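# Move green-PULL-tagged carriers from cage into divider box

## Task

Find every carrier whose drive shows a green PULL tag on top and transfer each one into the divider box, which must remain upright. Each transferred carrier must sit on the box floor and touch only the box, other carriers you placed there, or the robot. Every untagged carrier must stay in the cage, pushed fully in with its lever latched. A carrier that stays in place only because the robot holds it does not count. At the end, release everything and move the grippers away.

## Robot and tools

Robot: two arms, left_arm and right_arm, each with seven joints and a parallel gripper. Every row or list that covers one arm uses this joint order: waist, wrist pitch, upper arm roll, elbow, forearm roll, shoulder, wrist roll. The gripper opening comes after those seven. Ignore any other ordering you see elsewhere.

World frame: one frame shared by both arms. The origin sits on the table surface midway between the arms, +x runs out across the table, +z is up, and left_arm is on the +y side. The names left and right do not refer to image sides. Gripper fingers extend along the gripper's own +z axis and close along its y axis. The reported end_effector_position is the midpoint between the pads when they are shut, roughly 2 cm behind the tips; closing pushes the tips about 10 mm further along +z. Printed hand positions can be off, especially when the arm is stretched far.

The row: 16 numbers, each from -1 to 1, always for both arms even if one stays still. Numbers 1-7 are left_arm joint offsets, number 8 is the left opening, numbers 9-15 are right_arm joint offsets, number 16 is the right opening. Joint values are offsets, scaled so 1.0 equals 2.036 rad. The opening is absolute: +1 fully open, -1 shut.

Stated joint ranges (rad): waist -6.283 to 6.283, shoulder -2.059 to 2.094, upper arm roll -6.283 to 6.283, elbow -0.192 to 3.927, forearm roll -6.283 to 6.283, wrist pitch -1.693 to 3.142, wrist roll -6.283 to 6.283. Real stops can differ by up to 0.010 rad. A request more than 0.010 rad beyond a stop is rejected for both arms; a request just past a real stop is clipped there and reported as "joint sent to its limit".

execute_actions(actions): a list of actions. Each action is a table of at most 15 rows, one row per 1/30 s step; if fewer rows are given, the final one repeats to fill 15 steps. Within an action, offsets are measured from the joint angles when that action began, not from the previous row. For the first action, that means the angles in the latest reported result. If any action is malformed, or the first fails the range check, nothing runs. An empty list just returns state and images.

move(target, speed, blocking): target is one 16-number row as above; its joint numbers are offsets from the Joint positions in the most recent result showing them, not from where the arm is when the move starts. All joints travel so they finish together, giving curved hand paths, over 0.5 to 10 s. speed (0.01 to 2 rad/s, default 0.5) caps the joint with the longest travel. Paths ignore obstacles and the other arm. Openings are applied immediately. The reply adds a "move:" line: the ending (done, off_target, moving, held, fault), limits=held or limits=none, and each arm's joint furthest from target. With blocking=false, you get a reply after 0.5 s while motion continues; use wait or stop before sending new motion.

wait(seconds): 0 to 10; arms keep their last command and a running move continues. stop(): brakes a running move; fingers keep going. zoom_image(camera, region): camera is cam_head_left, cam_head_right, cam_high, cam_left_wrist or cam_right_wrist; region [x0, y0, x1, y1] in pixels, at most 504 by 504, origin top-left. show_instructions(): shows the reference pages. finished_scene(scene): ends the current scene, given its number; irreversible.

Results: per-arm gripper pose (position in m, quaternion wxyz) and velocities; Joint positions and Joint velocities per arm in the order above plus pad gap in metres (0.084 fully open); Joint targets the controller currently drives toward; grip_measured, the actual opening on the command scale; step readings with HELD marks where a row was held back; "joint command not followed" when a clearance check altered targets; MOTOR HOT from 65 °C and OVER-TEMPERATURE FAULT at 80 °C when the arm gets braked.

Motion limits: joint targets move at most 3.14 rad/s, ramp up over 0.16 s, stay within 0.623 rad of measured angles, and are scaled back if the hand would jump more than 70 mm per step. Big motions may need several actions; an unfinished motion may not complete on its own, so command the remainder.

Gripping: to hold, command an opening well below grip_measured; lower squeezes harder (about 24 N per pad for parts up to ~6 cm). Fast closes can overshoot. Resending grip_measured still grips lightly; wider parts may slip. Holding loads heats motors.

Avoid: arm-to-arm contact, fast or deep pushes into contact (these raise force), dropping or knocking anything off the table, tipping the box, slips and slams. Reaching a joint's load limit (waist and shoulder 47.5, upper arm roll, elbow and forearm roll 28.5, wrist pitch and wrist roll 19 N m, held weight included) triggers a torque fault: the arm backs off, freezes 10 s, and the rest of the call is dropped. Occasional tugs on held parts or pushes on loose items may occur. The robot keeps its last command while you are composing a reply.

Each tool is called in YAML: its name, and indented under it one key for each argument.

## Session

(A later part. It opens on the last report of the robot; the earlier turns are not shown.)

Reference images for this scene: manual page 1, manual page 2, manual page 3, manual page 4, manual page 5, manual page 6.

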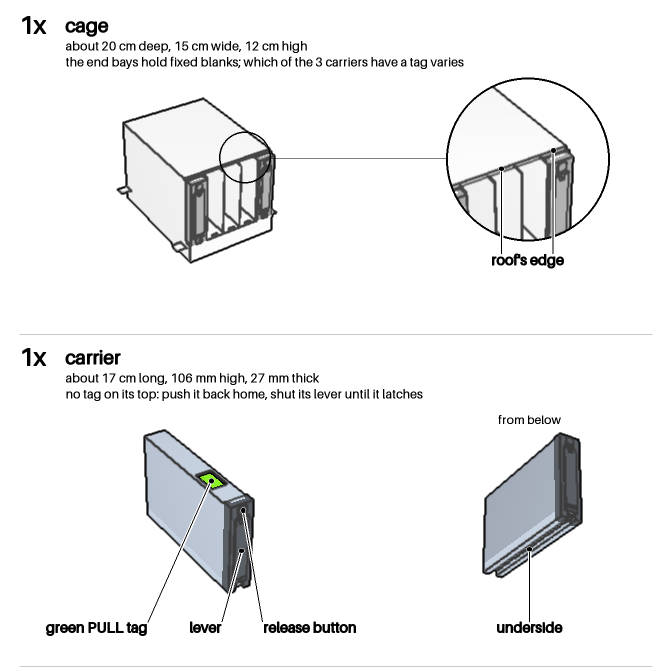

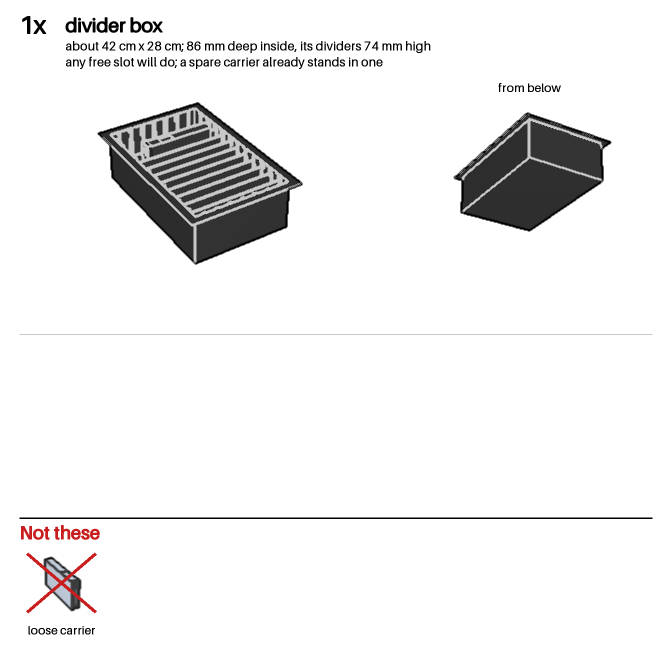

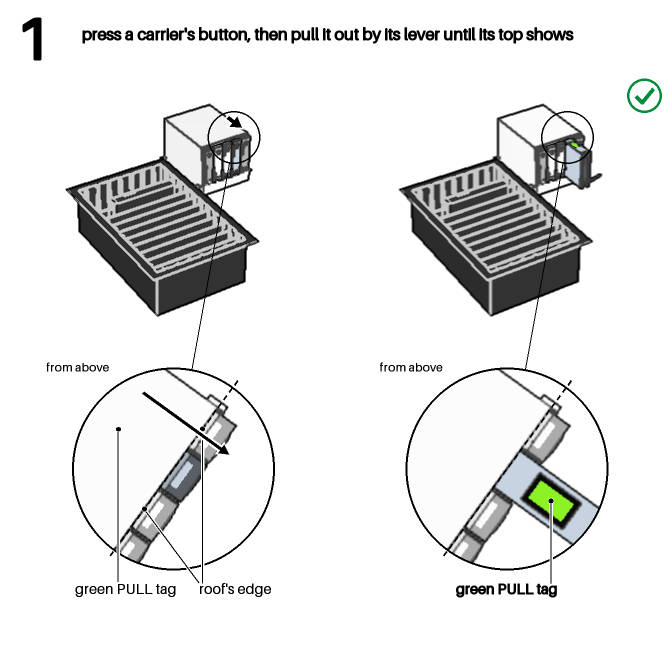

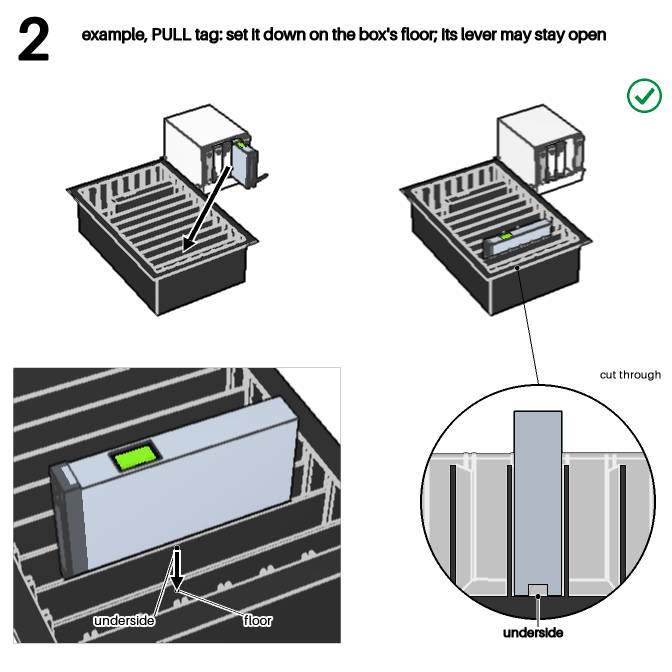

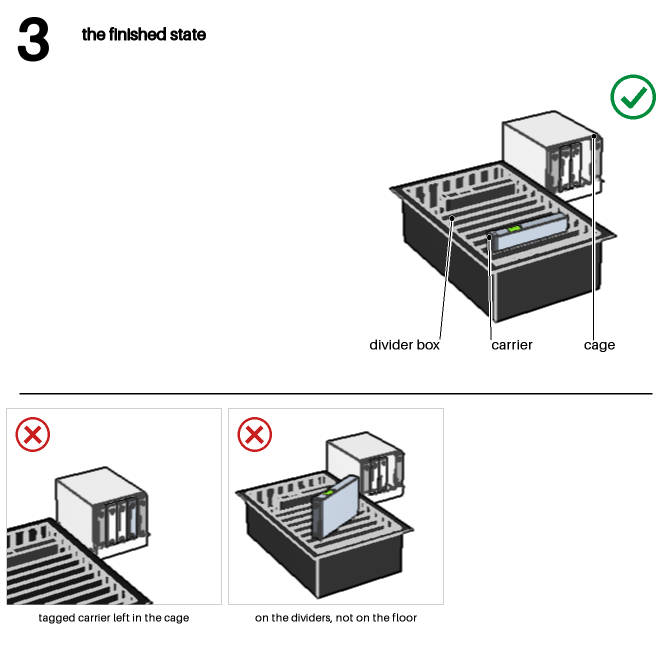

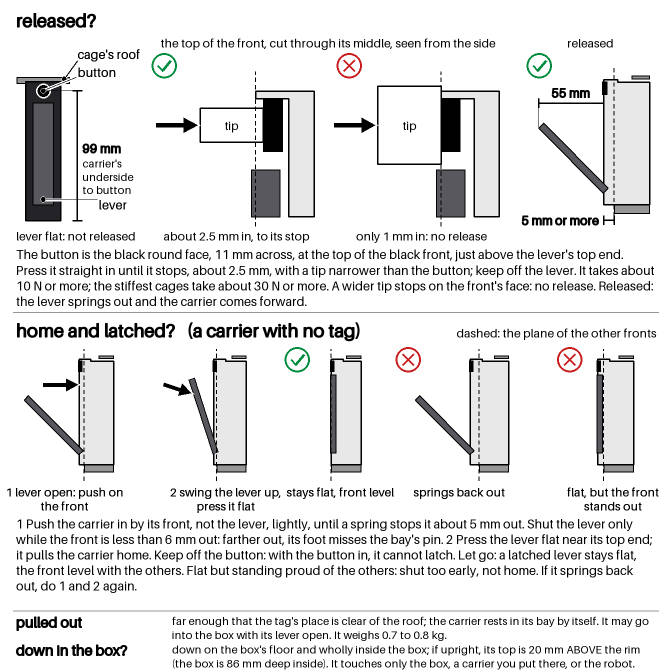

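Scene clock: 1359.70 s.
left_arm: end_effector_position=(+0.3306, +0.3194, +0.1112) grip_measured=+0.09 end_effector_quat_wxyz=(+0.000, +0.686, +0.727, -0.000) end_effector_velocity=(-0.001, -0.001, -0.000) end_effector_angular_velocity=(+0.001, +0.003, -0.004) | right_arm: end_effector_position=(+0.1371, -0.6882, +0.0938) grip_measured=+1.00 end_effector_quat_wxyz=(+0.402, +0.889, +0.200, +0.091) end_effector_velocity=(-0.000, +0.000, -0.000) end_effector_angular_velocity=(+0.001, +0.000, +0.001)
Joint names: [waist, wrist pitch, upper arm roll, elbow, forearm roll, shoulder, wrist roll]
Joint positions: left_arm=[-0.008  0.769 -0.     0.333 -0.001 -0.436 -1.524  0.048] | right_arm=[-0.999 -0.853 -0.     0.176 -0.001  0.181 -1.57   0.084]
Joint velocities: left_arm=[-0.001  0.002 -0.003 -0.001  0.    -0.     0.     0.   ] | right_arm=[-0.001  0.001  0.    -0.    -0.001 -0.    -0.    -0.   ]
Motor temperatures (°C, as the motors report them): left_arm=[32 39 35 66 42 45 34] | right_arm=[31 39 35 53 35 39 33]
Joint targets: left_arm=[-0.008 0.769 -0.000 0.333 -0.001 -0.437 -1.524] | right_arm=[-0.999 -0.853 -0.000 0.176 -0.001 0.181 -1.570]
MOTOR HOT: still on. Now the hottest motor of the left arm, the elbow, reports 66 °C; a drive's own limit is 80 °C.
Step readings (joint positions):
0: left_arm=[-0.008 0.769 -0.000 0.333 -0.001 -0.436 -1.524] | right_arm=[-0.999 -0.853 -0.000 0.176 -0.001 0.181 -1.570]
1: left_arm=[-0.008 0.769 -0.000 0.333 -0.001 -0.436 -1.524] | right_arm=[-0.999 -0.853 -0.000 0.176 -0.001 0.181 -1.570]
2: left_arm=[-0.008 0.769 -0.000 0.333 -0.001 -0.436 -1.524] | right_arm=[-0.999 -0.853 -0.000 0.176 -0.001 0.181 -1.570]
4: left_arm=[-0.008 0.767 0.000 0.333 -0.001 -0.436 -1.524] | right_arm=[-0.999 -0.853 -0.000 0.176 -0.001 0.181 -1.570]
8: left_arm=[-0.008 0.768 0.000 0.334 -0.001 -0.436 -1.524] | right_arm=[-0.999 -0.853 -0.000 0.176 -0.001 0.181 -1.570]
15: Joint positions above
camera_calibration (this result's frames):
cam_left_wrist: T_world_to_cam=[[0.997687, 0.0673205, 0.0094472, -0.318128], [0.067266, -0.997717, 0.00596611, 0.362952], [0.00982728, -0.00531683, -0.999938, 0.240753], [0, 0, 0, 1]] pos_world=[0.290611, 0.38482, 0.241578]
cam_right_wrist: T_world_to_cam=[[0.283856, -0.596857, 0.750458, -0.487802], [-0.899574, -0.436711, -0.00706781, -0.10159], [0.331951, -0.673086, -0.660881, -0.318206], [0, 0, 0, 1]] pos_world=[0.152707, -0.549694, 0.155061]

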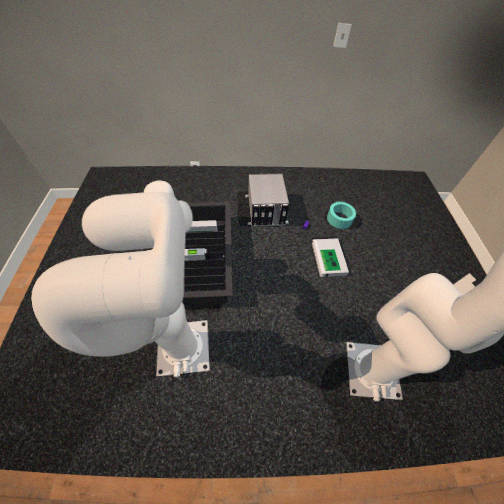

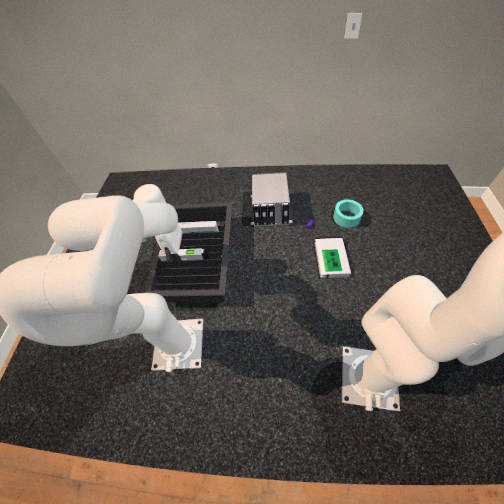

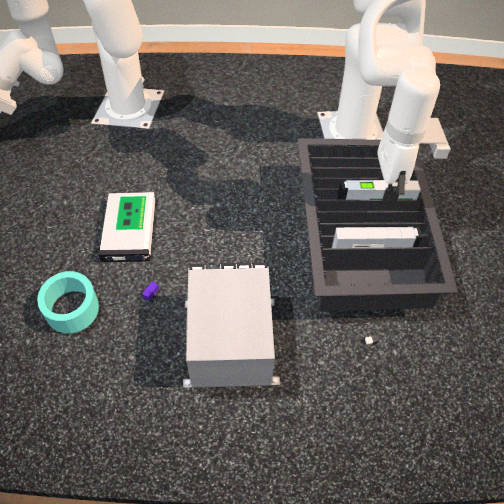

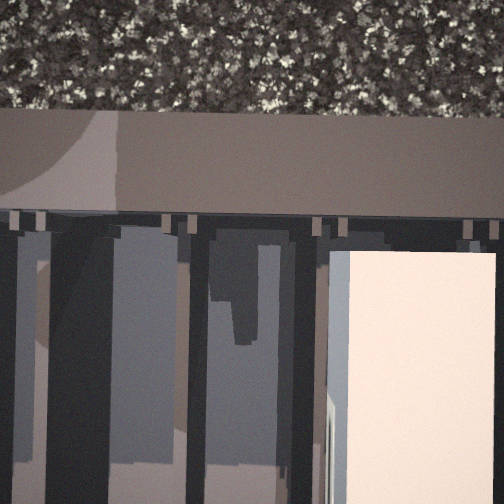

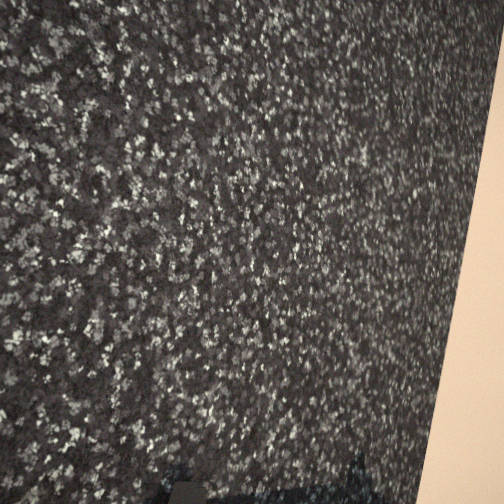

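move:
  target: [0,0.170,0,0.086,0,-0.084,0,0.1,0,0,0,0,0,0,0,1]
  speed: 0.4

move:
  target: [-0.3458,-0.7066,0,0.0072,0,0.3281,0.7485,-1,0,0,0,0,0,0,0,1]
  speed: 0.8

Scene clock: 1381.43 s.
left_arm: end_effector_position=(+0.3304, +0.3193, +0.2049) grip_measured=+0.09 end_effector_quat_wxyz=(+0.000, +0.686, +0.727, -0.000) end_effector_velocity=(+0.000, +0.000, +0.001) end_effector_angular_velocity=(-0.001, -0.002, +0.002) | right_arm: end_effector_position=(+0.1371, -0.6882, +0.0938) grip_measured=+1.00 end_effector_quat_wxyz=(+0.402, +0.889, +0.200, +0.091) end_effector_velocity=(-0.000, -0.000, +0.000) end_effector_angular_velocity=(-0.001, +0.000, -0.001)
Joint names: [waist, wrist pitch, upper arm roll, elbow, forearm roll, shoulder, wrist roll]
Joint positions: left_arm=[-0.008  1.115 -0.     0.508 -0.001 -0.607 -1.524  0.048] | right_arm=[-0.999 -0.853 -0.     0.176 -0.001  0.181 -1.57   0.084]
Joint velocities: left_arm=[ 0.     0.003  0.002  0.002 -0.    -0.002 -0.     0.   ] | right_arm=[-0.001 -0.    -0.     0.     0.001 -0.    -0.001  0.   ]
Motor temperatures (°C, as the motors report them): left_arm=[32 38 35 62 42 45 34] | right_arm=[31 39 35 53 35 39 33]
Joint targets: left_arm=[-0.008 1.115 -0.000 0.508 -0.001 -0.607 -1.524] | right_arm=[-0.999 -0.853 -0.000 0.176 -0.001 0.181 -1.570]
MOTOR HOT: cleared. Now the hottest motor of the left arm, the elbow, reports 62 °C.
move: done; limits=none; left_arm: farthest joint: the waist, 0.000 radians from its target (0.000 radians at the start); right_arm: farthest joint: the waist, 0.000 radians from its target (0.000 radians at the start)
camera_calibration (this result's frames):
cam_left_wrist: T_world_to_cam=[[0.997706, 0.0670902, 0.00907012, -0.318686], [0.0670361, -0.997732, 0.00615313, 0.362364], [0.00946236, -0.00553099, -0.99994, 0.334666], [0, 0, 0, 1]] pos_world=[0.290497, 0.384774, 0.335307]
cam_right_wrist: T_world_to_cam=[[0.283856, -0.596857, 0.750458, -0.487802], [-0.899574, -0.436711, -0.00706795, -0.10159], [0.331951, -0.673086, -0.660881, -0.318206], [0, 0, 0, 1]] pos_world=[0.152707, -0.549694, 0.155061]

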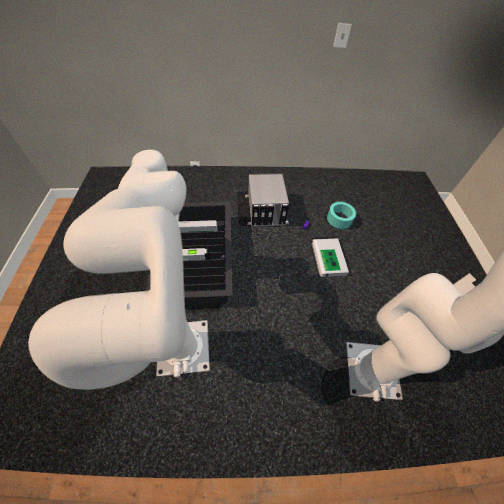

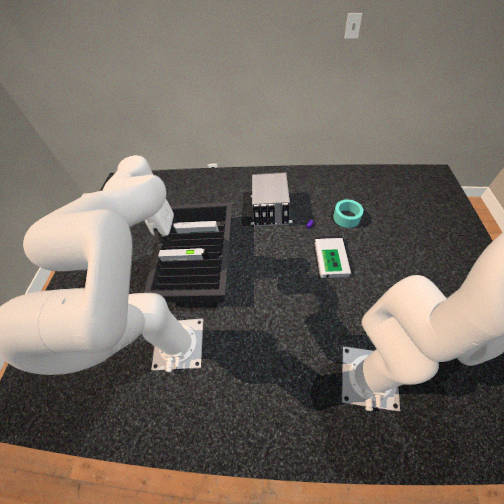

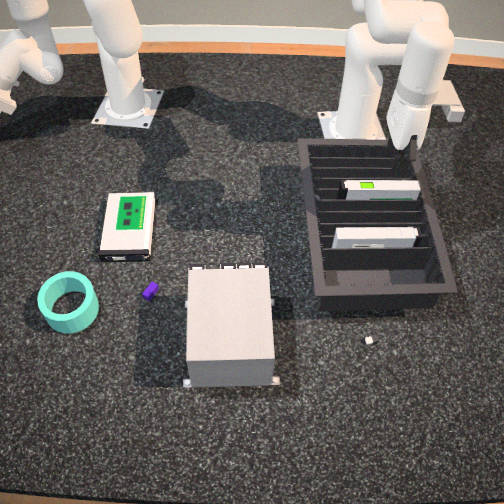

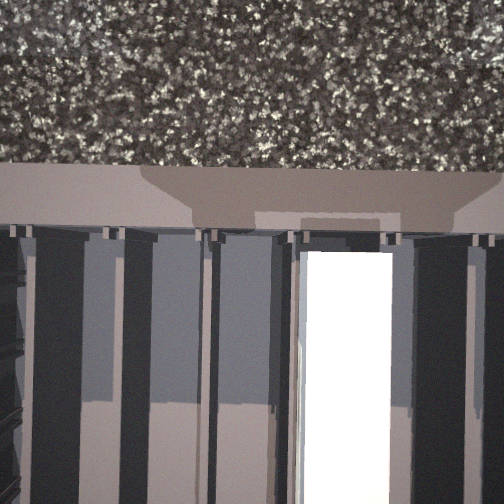

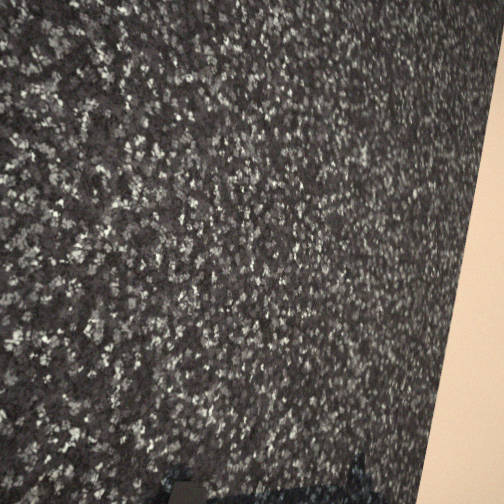

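Scene clock: 1384.03 s.
left_arm: end_effector_position=(+0.4712, -0.0062, +0.1601) grip_measured=-1.00 end_effector_quat_wxyz=(+0.113, +0.883, -0.272, +0.366) end_effector_velocity=(-0.001, -0.001, -0.001) end_effector_angular_velocity=(+0.001, -0.000, -0.003) | right_arm: end_effector_position=(+0.1371, -0.6882, +0.0938) grip_measured=+1.00 end_effector_quat_wxyz=(+0.402, +0.889, +0.200, +0.091) end_effector_velocity=(-0.000, +0.000, -0.000) end_effector_angular_velocity=(+0.001, +0.001, +0.000)
Joint names: [waist, wrist pitch, upper arm roll, elbow, forearm roll, shoulder, wrist roll]
Joint positions: left_arm=[-0.712 -0.323  0.     0.522 -0.001  0.06  -0.     0.   ] | right_arm=[-0.999 -0.853 -0.     0.176 -0.001  0.181 -1.57   0.084]
Joint velocities: left_arm=[-0.002 -0.002 -0.    -0.     0.     0.002  0.002  0.   ] | right_arm=[-0.001  0.001  0.    -0.    -0.001 -0.    -0.     0.   ]
Motor temperatures (°C, as the motors report them): left_arm=[32 38 35 62 42 45 34] | right_arm=[31 39 35 53 35 39 33]
Joint targets: left_arm=[-0.712 -0.323 -0.000 0.522 -0.001 0.061 0.000] | right_arm=[-0.999 -0.853 -0.000 0.176 -0.001 0.181 -1.570]
move: done; limits=none; left_arm: farthest joint: the waist, 0.000 radians from its target (0.704 radians at the start); right_arm: farthest joint: the waist, 0.000 radians from its target (0.000 radians at the start)
camera_calibration (this result's frames):
cam_left_wrist: T_world_to_cam=[[-0.562676, -0.826571, 0.0132951, 0.292083], [-0.593073, 0.392418, -0.703045, 0.461578], [0.575899, -0.403472, -0.711021, -0.0288678], [0, 0, 0, 1]] pos_world=[0.454723, 0.0486489, 0.300101]
cam_right_wrist: T_world_to_cam=[[0.283857, -0.596858, 0.750458, -0.487802], [-0.899574, -0.436711, -0.0070678, -0.10159], [0.331951, -0.673086, -0.660881, -0.318206], [0, 0, 0, 1]] pos_world=[0.152707, -0.549694, 0.155061]

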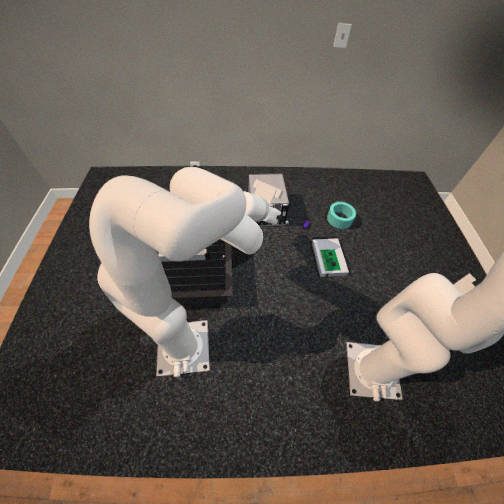

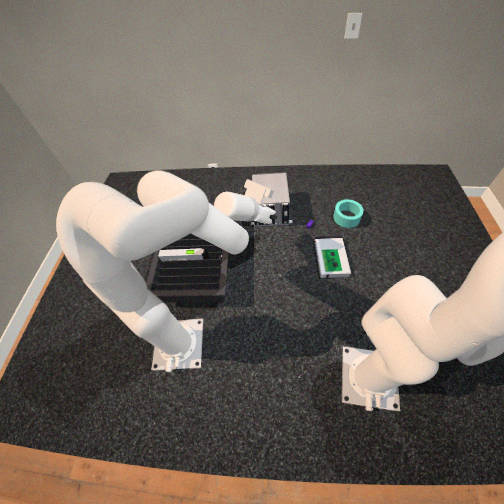

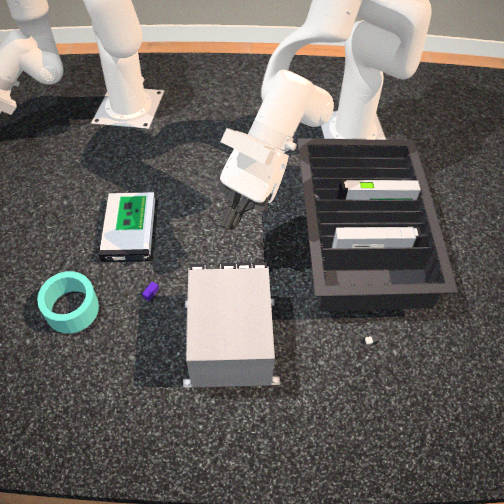

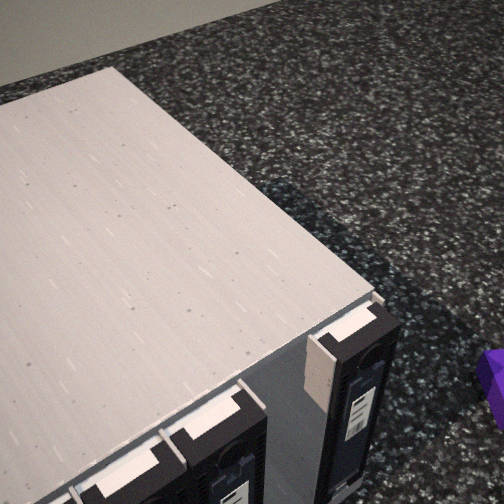

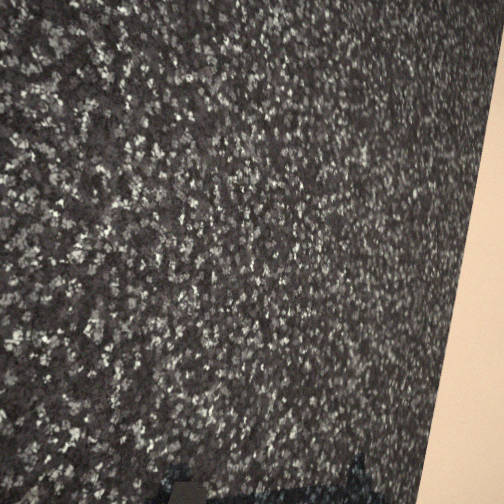

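move:
  target: [0.0180,-0.0556,0,0.0476,0,0.1030,0,-1,0,0,0,0,0,0,0,1]
  speed: 0.25

Scene clock: 1391.57 s.
left_arm: end_effector_position=(+0.5043, -0.0044, +0.1162) grip_measured=-1.00 end_effector_quat_wxyz=(+0.106, +0.888, -0.256, +0.368) end_effector_velocity=(+0.001, +0.000, -0.001) end_effector_angular_velocity=(+0.001, +0.001, +0.001) | right_arm: end_effector_position=(+0.1371, -0.6882, +0.0938) grip_measured=+1.00 end_effector_quat_wxyz=(+0.402, +0.889, +0.200, +0.091) end_effector_velocity=(+0.000, +0.000, -0.000) end_effector_angular_velocity=(+0.000, +0.000, +0.001)
Joint names: [waist, wrist pitch, upper arm roll, elbow, forearm roll, shoulder, wrist roll]
Joint positions: left_arm=[-0.675 -0.436  0.     0.619 -0.001  0.27  -0.     0.   ] | right_arm=[-0.999 -0.853 -0.     0.176 -0.001  0.181 -1.57   0.084]
Joint velocities: left_arm=[ 0.    -0.001  0.001  0.002  0.     0.004  0.     0.   ] | right_arm=[-0.     0.    -0.    -0.    -0.002 -0.    -0.     0.   ]
Motor temperatures (°C, as the motors report them): left_arm=[32 38 35 61 42 45 34] | right_arm=[31 39 35 53 35 39 33]
Joint targets: left_arm=[-0.675 -0.436 0.000 0.619 -0.001 0.270 -0.000] | right_arm=[-0.999 -0.853 -0.000 0.176 -0.001 0.181 -1.570]
move: done; limits=none; left_arm: farthest joint: the waist, 0.000 radians from its target (0.037 radians at the start); right_arm: farthest joint: the waist, 0.000 radians from its target (0.000 radians at the start)
camera_calibration (this result's frames):
cam_left_wrist: T_world_to_cam=[[-0.532133, -0.846558, 0.0131993, 0.297262], [-0.606545, 0.370295, -0.703552, 0.456423], [0.59071, -0.382389, -0.710521, -0.0858389], [0, 0, 0, 1]] pos_world=[0.48573, 0.0498143, 0.256204]
cam_right_wrist: T_world_to_cam=[[0.283857, -0.596857, 0.750458, -0.487802], [-0.899574, -0.436711, -0.00706764, -0.10159], [0.331951, -0.673086, -0.660881, -0.318206], [0, 0, 0, 1]] pos_world=[0.152707, -0.549694, 0.155061]

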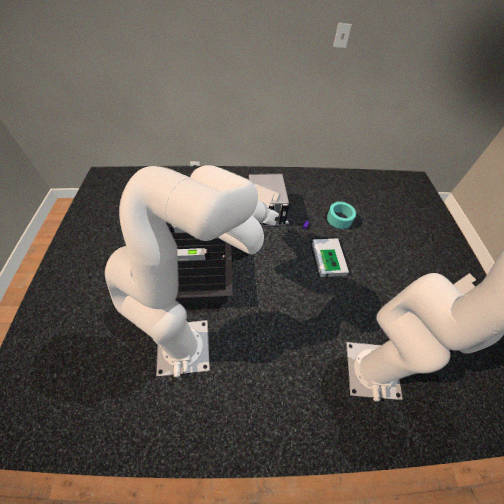

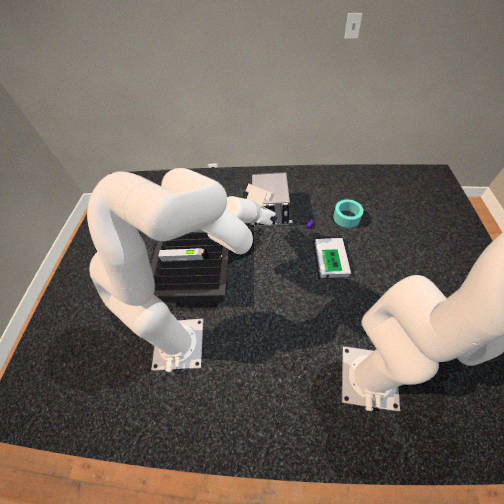

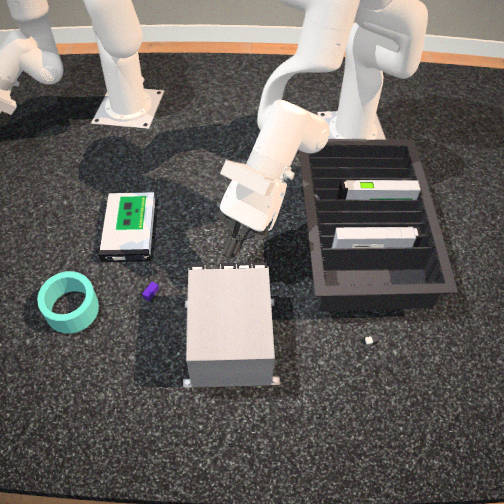

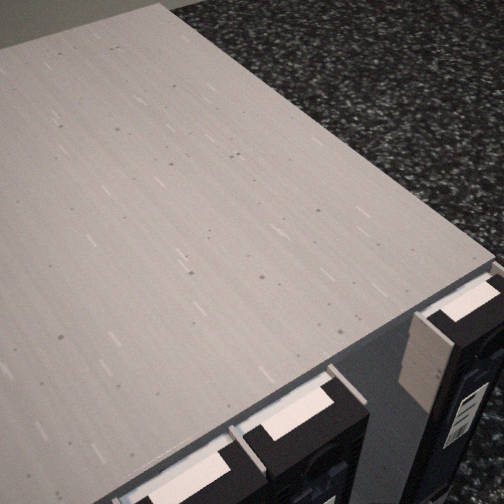

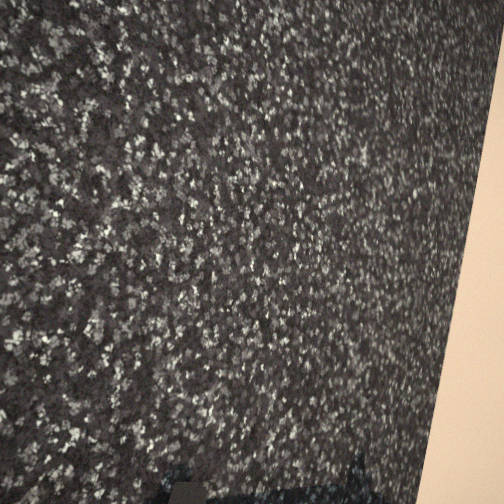

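zoom_image:
  camera: "cam_left_wrist"
  region: [150,340,504,504]

Region (150, 340, 504, 504) of cam_left_wrist's 504x504 image, scaled by 1.424, with more detail than that image has; it fills the top 233 rows of this view, and the rest is white.

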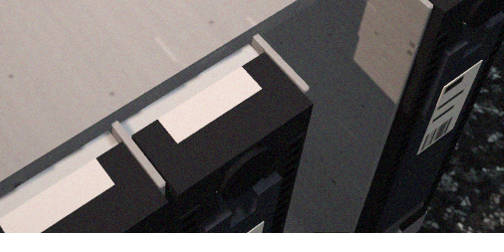

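move:
  target: [0.0124,0.0149,0,0.0366,0,0.0215,0,-1,0,0,0,0,0,0,0,1]
  speed: 0.04

Scene clock: 1403.47 s.
left_arm: end_effector_position=(+0.5260, -0.0049, +0.1147) grip_measured=-1.00 end_effector_quat_wxyz=(+0.102, +0.891, -0.247, +0.367) end_effector_velocity=(+0.001, +0.002, -0.000) end_effector_angular_velocity=(-0.001, -0.001, +0.005) | right_arm: end_effector_position=(+0.1371, -0.6882, +0.0938) grip_measured=+1.00 end_effector_quat_wxyz=(+0.402, +0.889, +0.200, +0.091) end_effector_velocity=(-0.000, -0.000, +0.000) end_effector_angular_velocity=(-0.000, -0.001, -0.001)
Joint names: [waist, wrist pitch, upper arm roll, elbow, forearm roll, shoulder, wrist roll]
Joint positions: left_arm=[-0.652 -0.405 -0.003  0.689  0.     0.313 -0.     0.   ] | right_arm=[-0.999 -0.853 -0.     0.176 -0.001  0.181 -1.57   0.084]
Joint velocities: left_arm=[ 0.001 -0.003  0.003 -0.001 -0.001  0.001 -0.001  0.   ] | right_arm=[-0.    -0.001 -0.     0.    -0.     0.     0.001  0.   ]
Motor temperatures (°C, as the motors report them): left_arm=[32 39 35 59 42 46 34] | right_arm=[31 39 35 53 35 39 33]
Joint targets: left_arm=[-0.650 -0.406 0.000 0.694 -0.001 0.313 -0.000] | right_arm=[-0.999 -0.853 -0.000 0.176 -0.001 0.181 -1.570]
move: done; limits=none; left_arm: farthest joint: the elbow, 0.004 radians from its target (0.074 radians at the start); right_arm: farthest joint: the waist, 0.000 radians from its target (0.000 radians at the start)
camera_calibration (this result's frames):
cam_left_wrist: T_world_to_cam=[[-0.515617, -0.856707, 0.013856, 0.299672], [-0.616342, 0.35962, -0.700568, 0.473486], [0.595199, -0.369765, -0.713451, -0.101948], [0, 0, 0, 1]] pos_world=[0.507025, 0.0487593, 0.254822]
cam_right_wrist: T_world_to_cam=[[0.283857, -0.596857, 0.750458, -0.487802], [-0.899574, -0.436711, -0.00706769, -0.10159], [0.331951, -0.673086, -0.660881, -0.318206], [0, 0, 0, 1]] pos_world=[0.152707, -0.549694, 0.155061]

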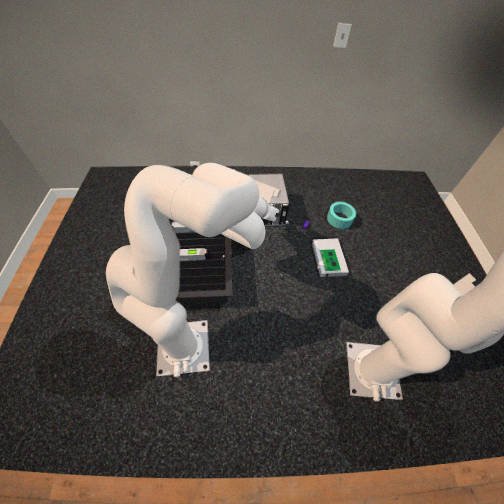

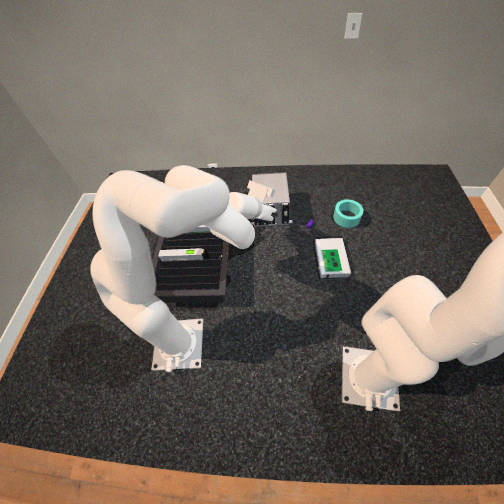

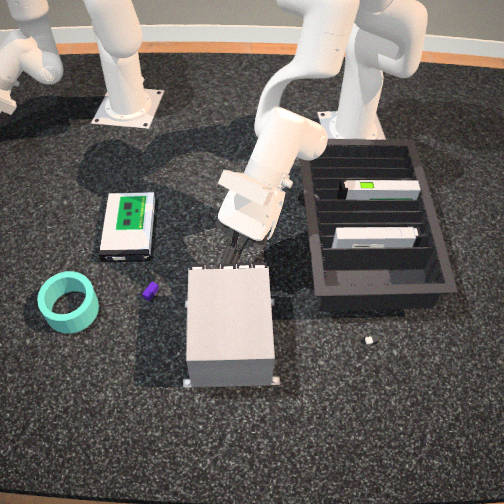

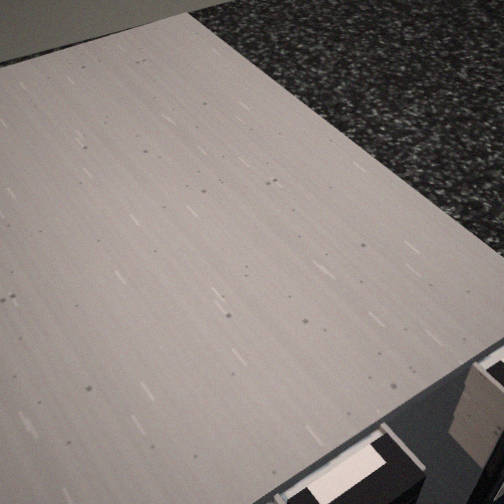

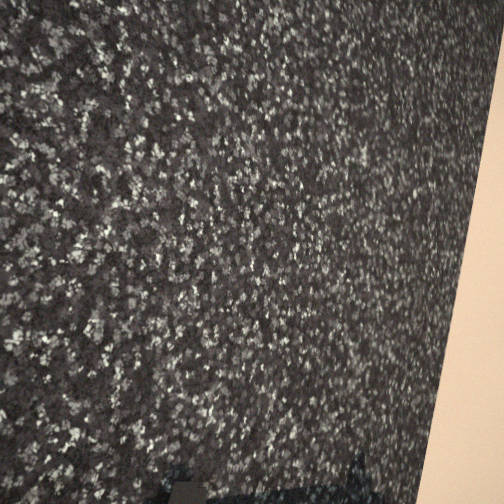

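move:
  target: [-0.0295,-0.0335,0,-0.0805,0,-0.0491,0,-1,0,0,0,0,0,0,0,1]
  speed: 0.25

Scene clock: 1408.77 s.
left_arm: end_effector_position=(+0.4704, -0.0079, +0.1163) grip_measured=-1.00 end_effector_quat_wxyz=(+0.114, +0.882, -0.273, +0.366) end_effector_velocity=(-0.002, -0.001, -0.000) end_effector_angular_velocity=(+0.000, +0.001, -0.003) | right_arm: end_effector_position=(+0.1371, -0.6882, +0.0938) grip_measured=+1.00 end_effector_quat_wxyz=(+0.402, +0.889, +0.200, +0.091) end_effector_velocity=(+0.001, +0.000, -0.001) end_effector_angular_velocity=(+0.002, +0.001, +0.003)
Joint names: [waist, wrist pitch, upper arm roll, elbow, forearm roll, shoulder, wrist roll]
Joint positions: left_arm=[-0.712 -0.473 -0.003  0.526  0.     0.213 -0.     0.   ] | right_arm=[-0.999 -0.853 -0.     0.176 -0.001  0.181 -1.57   0.084]
Joint velocities: left_arm=[-0.002 -0.001 -0.001 -0.003  0.    -0.002 -0.     0.   ] | right_arm=[ 0.002  0.003  0.     0.001 -0.     0.    -0.001 -0.   ]
Motor temperatures (°C, as the motors report them): left_arm=[33 39 36 63 42 46 34] | right_arm=[31 39 35 53 35 39 33]
Joint targets: left_arm=[-0.712 -0.473 -0.003 0.525 0.000 0.213 -0.000] | right_arm=[-0.999 -0.853 -0.000 0.176 -0.001 0.181 -1.570]
move: done; limits=none; left_arm: farthest joint: the elbow, 0.001 radians from its target (0.164 radians at the start); right_arm: farthest joint: the waist, 0.000 radians from its target (0.000 radians at the start)
camera_calibration (this result's frames):
cam_left_wrist: T_world_to_cam=[[-0.565951, -0.824328, 0.0135188, 0.292345], [-0.591087, 0.394277, -0.703678, 0.430168], [0.574731, -0.406238, -0.710391, -0.0597983], [0, 0, 0, 1]] pos_world=[0.454087, 0.0470906, 0.256267]
cam_right_wrist: T_world_to_cam=[[0.283857, -0.596857, 0.750458, -0.487802], [-0.899574, -0.436711, -0.00706757, -0.10159], [0.331951, -0.673086, -0.660881, -0.318206], [0, 0, 0, 1]] pos_world=[0.152707, -0.549694, 0.155061]

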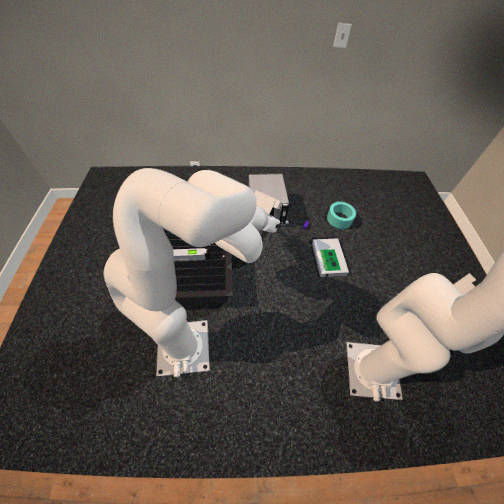

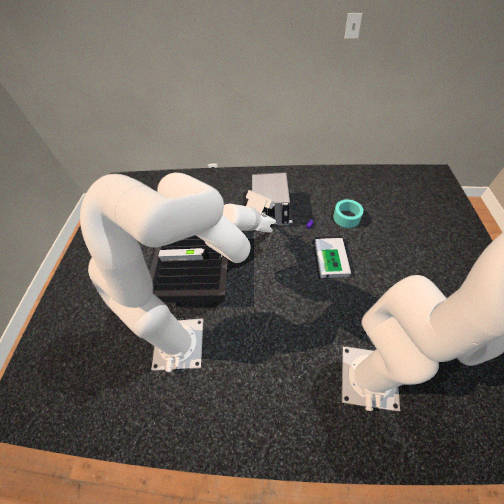

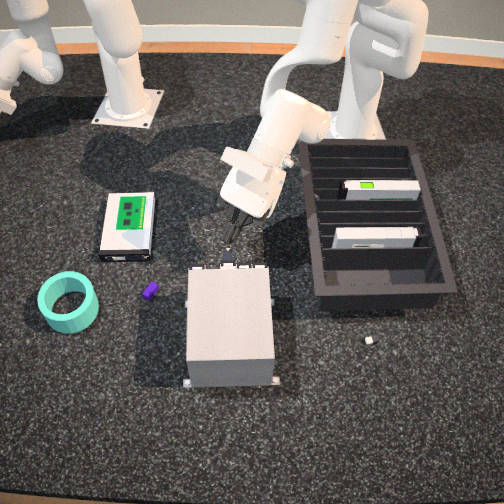

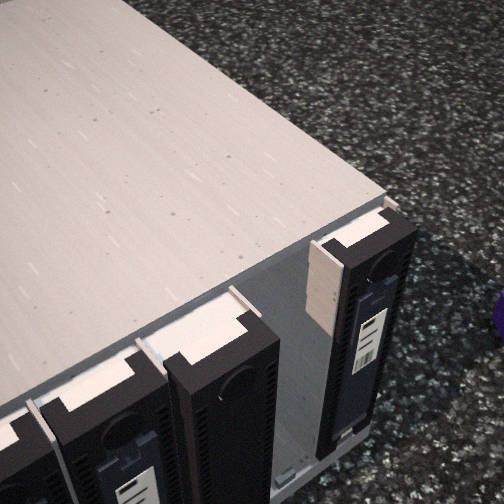

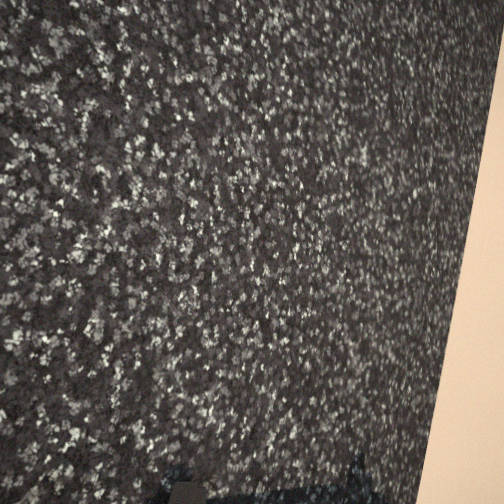

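move:
  target: [0,0.0734,0,-0.0015,0,-0.0747,0,-1,0,0,0,0,0,0,0,1]
  speed: 0.4

Scene clock: 1426.37 s.
left_arm: end_effector_position=(+0.4702, -0.0077, +0.1598) grip_measured=-1.00 end_effector_quat_wxyz=(+0.113, +0.882, -0.274, +0.365) end_effector_velocity=(-0.000, -0.001, +0.002) end_effector_angular_velocity=(-0.001, -0.001, -0.001) | right_arm: end_effector_position=(+0.1371, -0.6882, +0.0938) grip_measured=+1.00 end_effector_quat_wxyz=(+0.402, +0.889, +0.200, +0.091) end_effector_velocity=(-0.000, +0.000, +0.000) end_effector_angular_velocity=(-0.001, -0.000, -0.001)
Joint names: [waist, wrist pitch, upper arm roll, elbow, forearm roll, shoulder, wrist roll]
Joint positions: left_arm=[-0.712 -0.324 -0.003  0.523  0.     0.061 -0.     0.   ] | right_arm=[-0.999 -0.853 -0.     0.176 -0.001  0.181 -1.57   0.084]
Joint velocities: left_arm=[ 0.     0.003 -0.001  0.    -0.    -0.004  0.     0.   ] | right_arm=[-0.001 -0.002  0.    -0.001  0.    -0.    -0.     0.   ]
Motor temperatures (°C, as the motors report them): left_arm=[33 39 35 59 42 46 34] | right_arm=[31 40 35 53 35 39 33]
Joint targets: left_arm=[-0.712 -0.324 -0.003 0.523 0.000 0.061 -0.000] | right_arm=[-0.999 -0.853 -0.000 0.176 -0.001 0.181 -1.570]
move: done; limits=none; left_arm: farthest joint: the shoulder, 0.001 radians from its target (0.152 radians at the start); right_arm: farthest joint: the waist, 0.000 radians from its target (0.000 radians at the start)
camera_calibration (this result's frames):
cam_left_wrist: T_world_to_cam=[[-0.565989, -0.824309, 0.0130302, 0.291906], [-0.59138, 0.394942, -0.703058, 0.460634], [0.574391, -0.405629, -0.711013, -0.0284186], [0, 0, 0, 1]] pos_world=[0.453949, 0.0471698, 0.299843]
cam_right_wrist: T_world_to_cam=[[0.283857, -0.596857, 0.750458, -0.487802], [-0.899574, -0.436711, -0.00706757, -0.10159], [0.331951, -0.673086, -0.660881, -0.318206], [0, 0, 0, 1]] pos_world=[0.152706, -0.549694, 0.155061]

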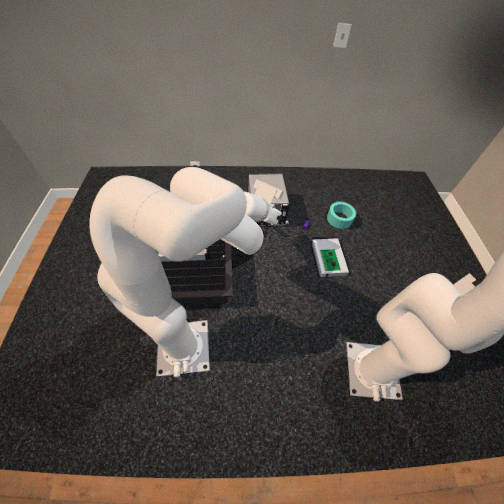

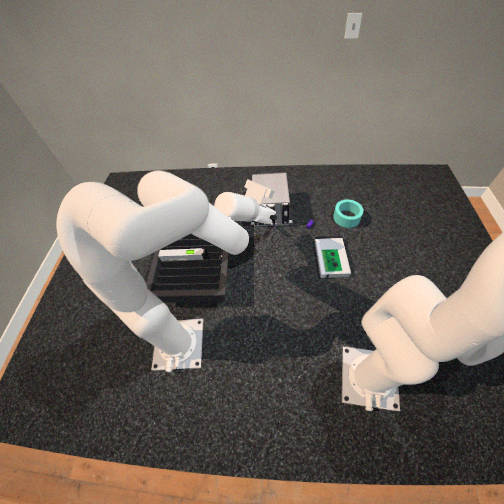

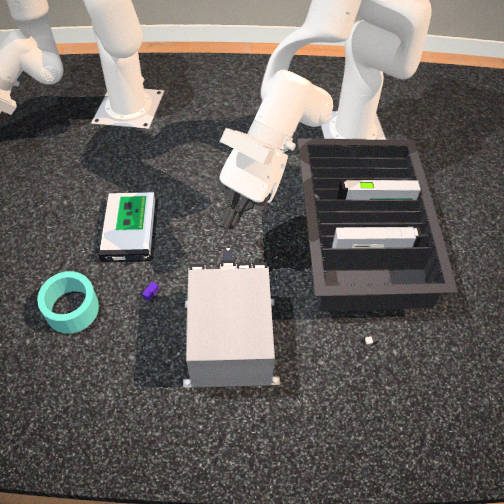

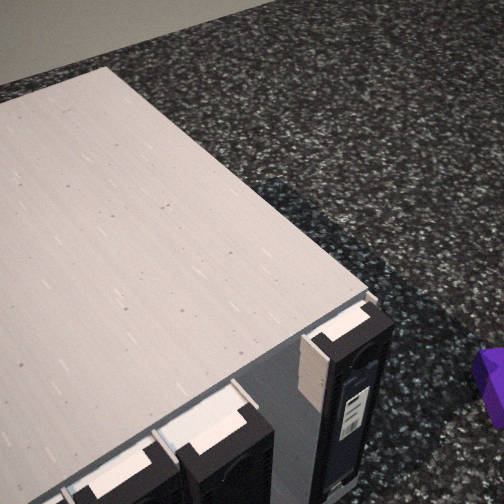

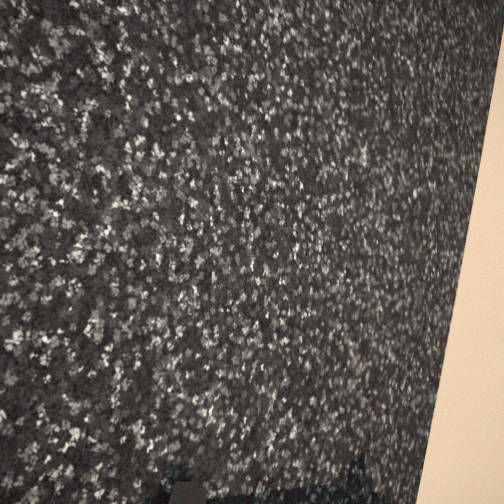

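move:
  target: [-0.0058,0.6415,0.0015,0.3507,0,0.0953,-0.3282,0,0,0,0,0,0,0,0,1]
  speed: 0.8

Scene clock: 1433.47 s.
left_arm: end_effector_position=(+0.4714, -0.0141, +0.1595) grip_measured=-0.01 end_effector_quat_wxyz=(-0.000, +1.000, +0.029, -0.000) end_effector_velocity=(-0.000, -0.000, +0.000) end_effector_angular_velocity=(+0.001, +0.002, +0.001) | right_arm: end_effector_position=(+0.1371, -0.6882, +0.0938) grip_measured=+1.00 end_effector_quat_wxyz=(+0.402, +0.889, +0.200, +0.091) end_effector_velocity=(-0.000, +0.000, -0.000) end_effector_angular_velocity=(+0.001, +0.001, +0.001)
Joint names: [waist, wrist pitch, upper arm roll, elbow, forearm roll, shoulder, wrist roll]
Joint positions: left_arm=[-0.723  0.982 -0.     1.236  0.     0.255 -0.668  0.044] | right_arm=[-0.999 -0.853 -0.     0.176 -0.001  0.181 -1.57   0.084]
Joint velocities: left_arm=[ 0.001  0.003 -0.002  0.002 -0.     0.    -0.002 -0.   ] | right_arm=[-0.     0.001 -0.    -0.001 -0.001 -0.    -0.001 -0.   ]
Motor temperatures (°C, as the motors report them): left_arm=[32 39 35 59 42 46 34] | right_arm=[31 40 35 53 35 39 33]
Joint targets: left_arm=[-0.723 0.982 -0.000 1.237 0.000 0.255 -0.668] | right_arm=[-0.999 -0.853 -0.000 0.176 -0.001 0.181 -1.570]
move: done; limits=none; left_arm: farthest joint: the elbow, 0.001 radians from its target (0.714 radians at the start); right_arm: farthest joint: the waist, 0.000 radians from its target (0.000 radians at the start)
camera_calibration (this result's frames):
cam_left_wrist: T_world_to_cam=[[0.0666002, -0.997742, 0.0086742, -0.0126187], [-0.997765, -0.0665492, 0.00603648, 0.535573], [-0.00544559, -0.00905685, -0.999944, 0.293104], [0, 0, 0, 1]] pos_world=[0.536813, 0.0257063, 0.289964]
cam_right_wrist: T_world_to_cam=[[0.283857, -0.596857, 0.750458, -0.487802], [-0.899574, -0.436711, -0.00706749, -0.10159], [0.331951, -0.673086, -0.660881, -0.318206], [0, 0, 0, 1]] pos_world=[0.152706, -0.549694, 0.155061]

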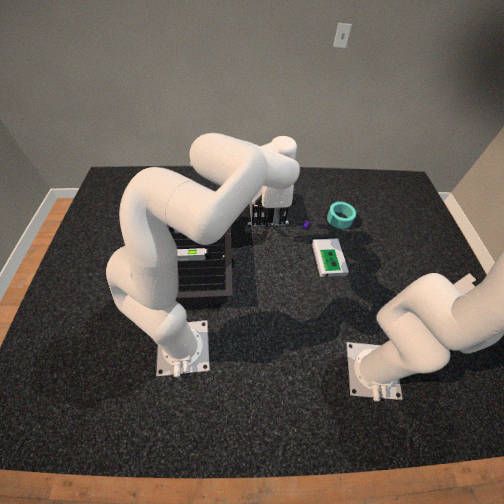

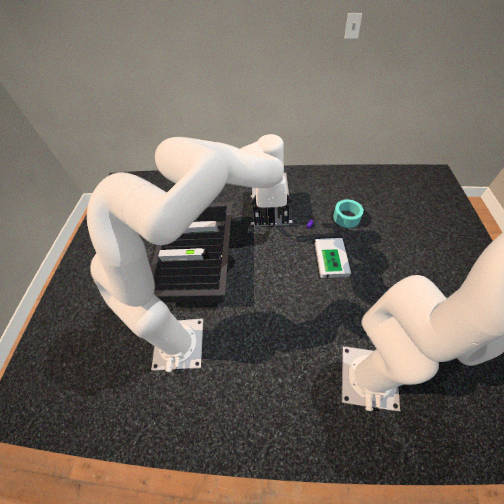

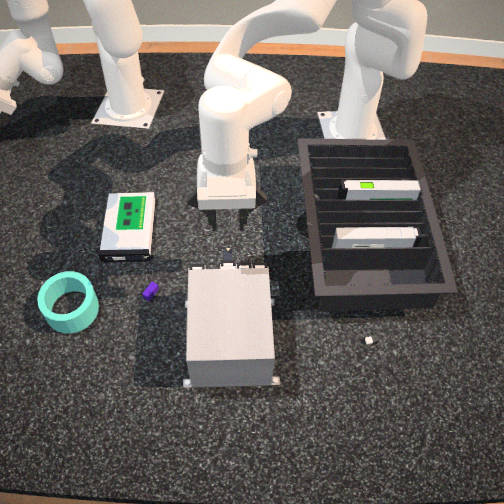

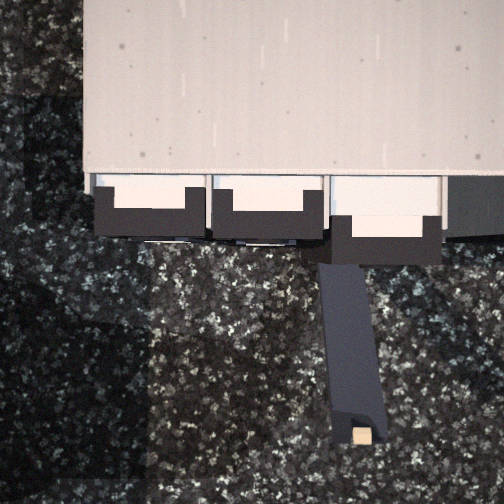

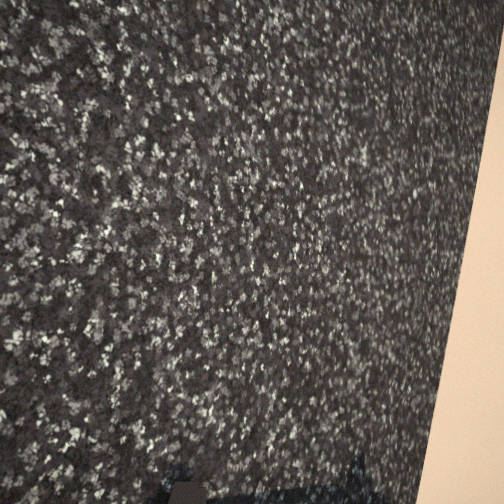

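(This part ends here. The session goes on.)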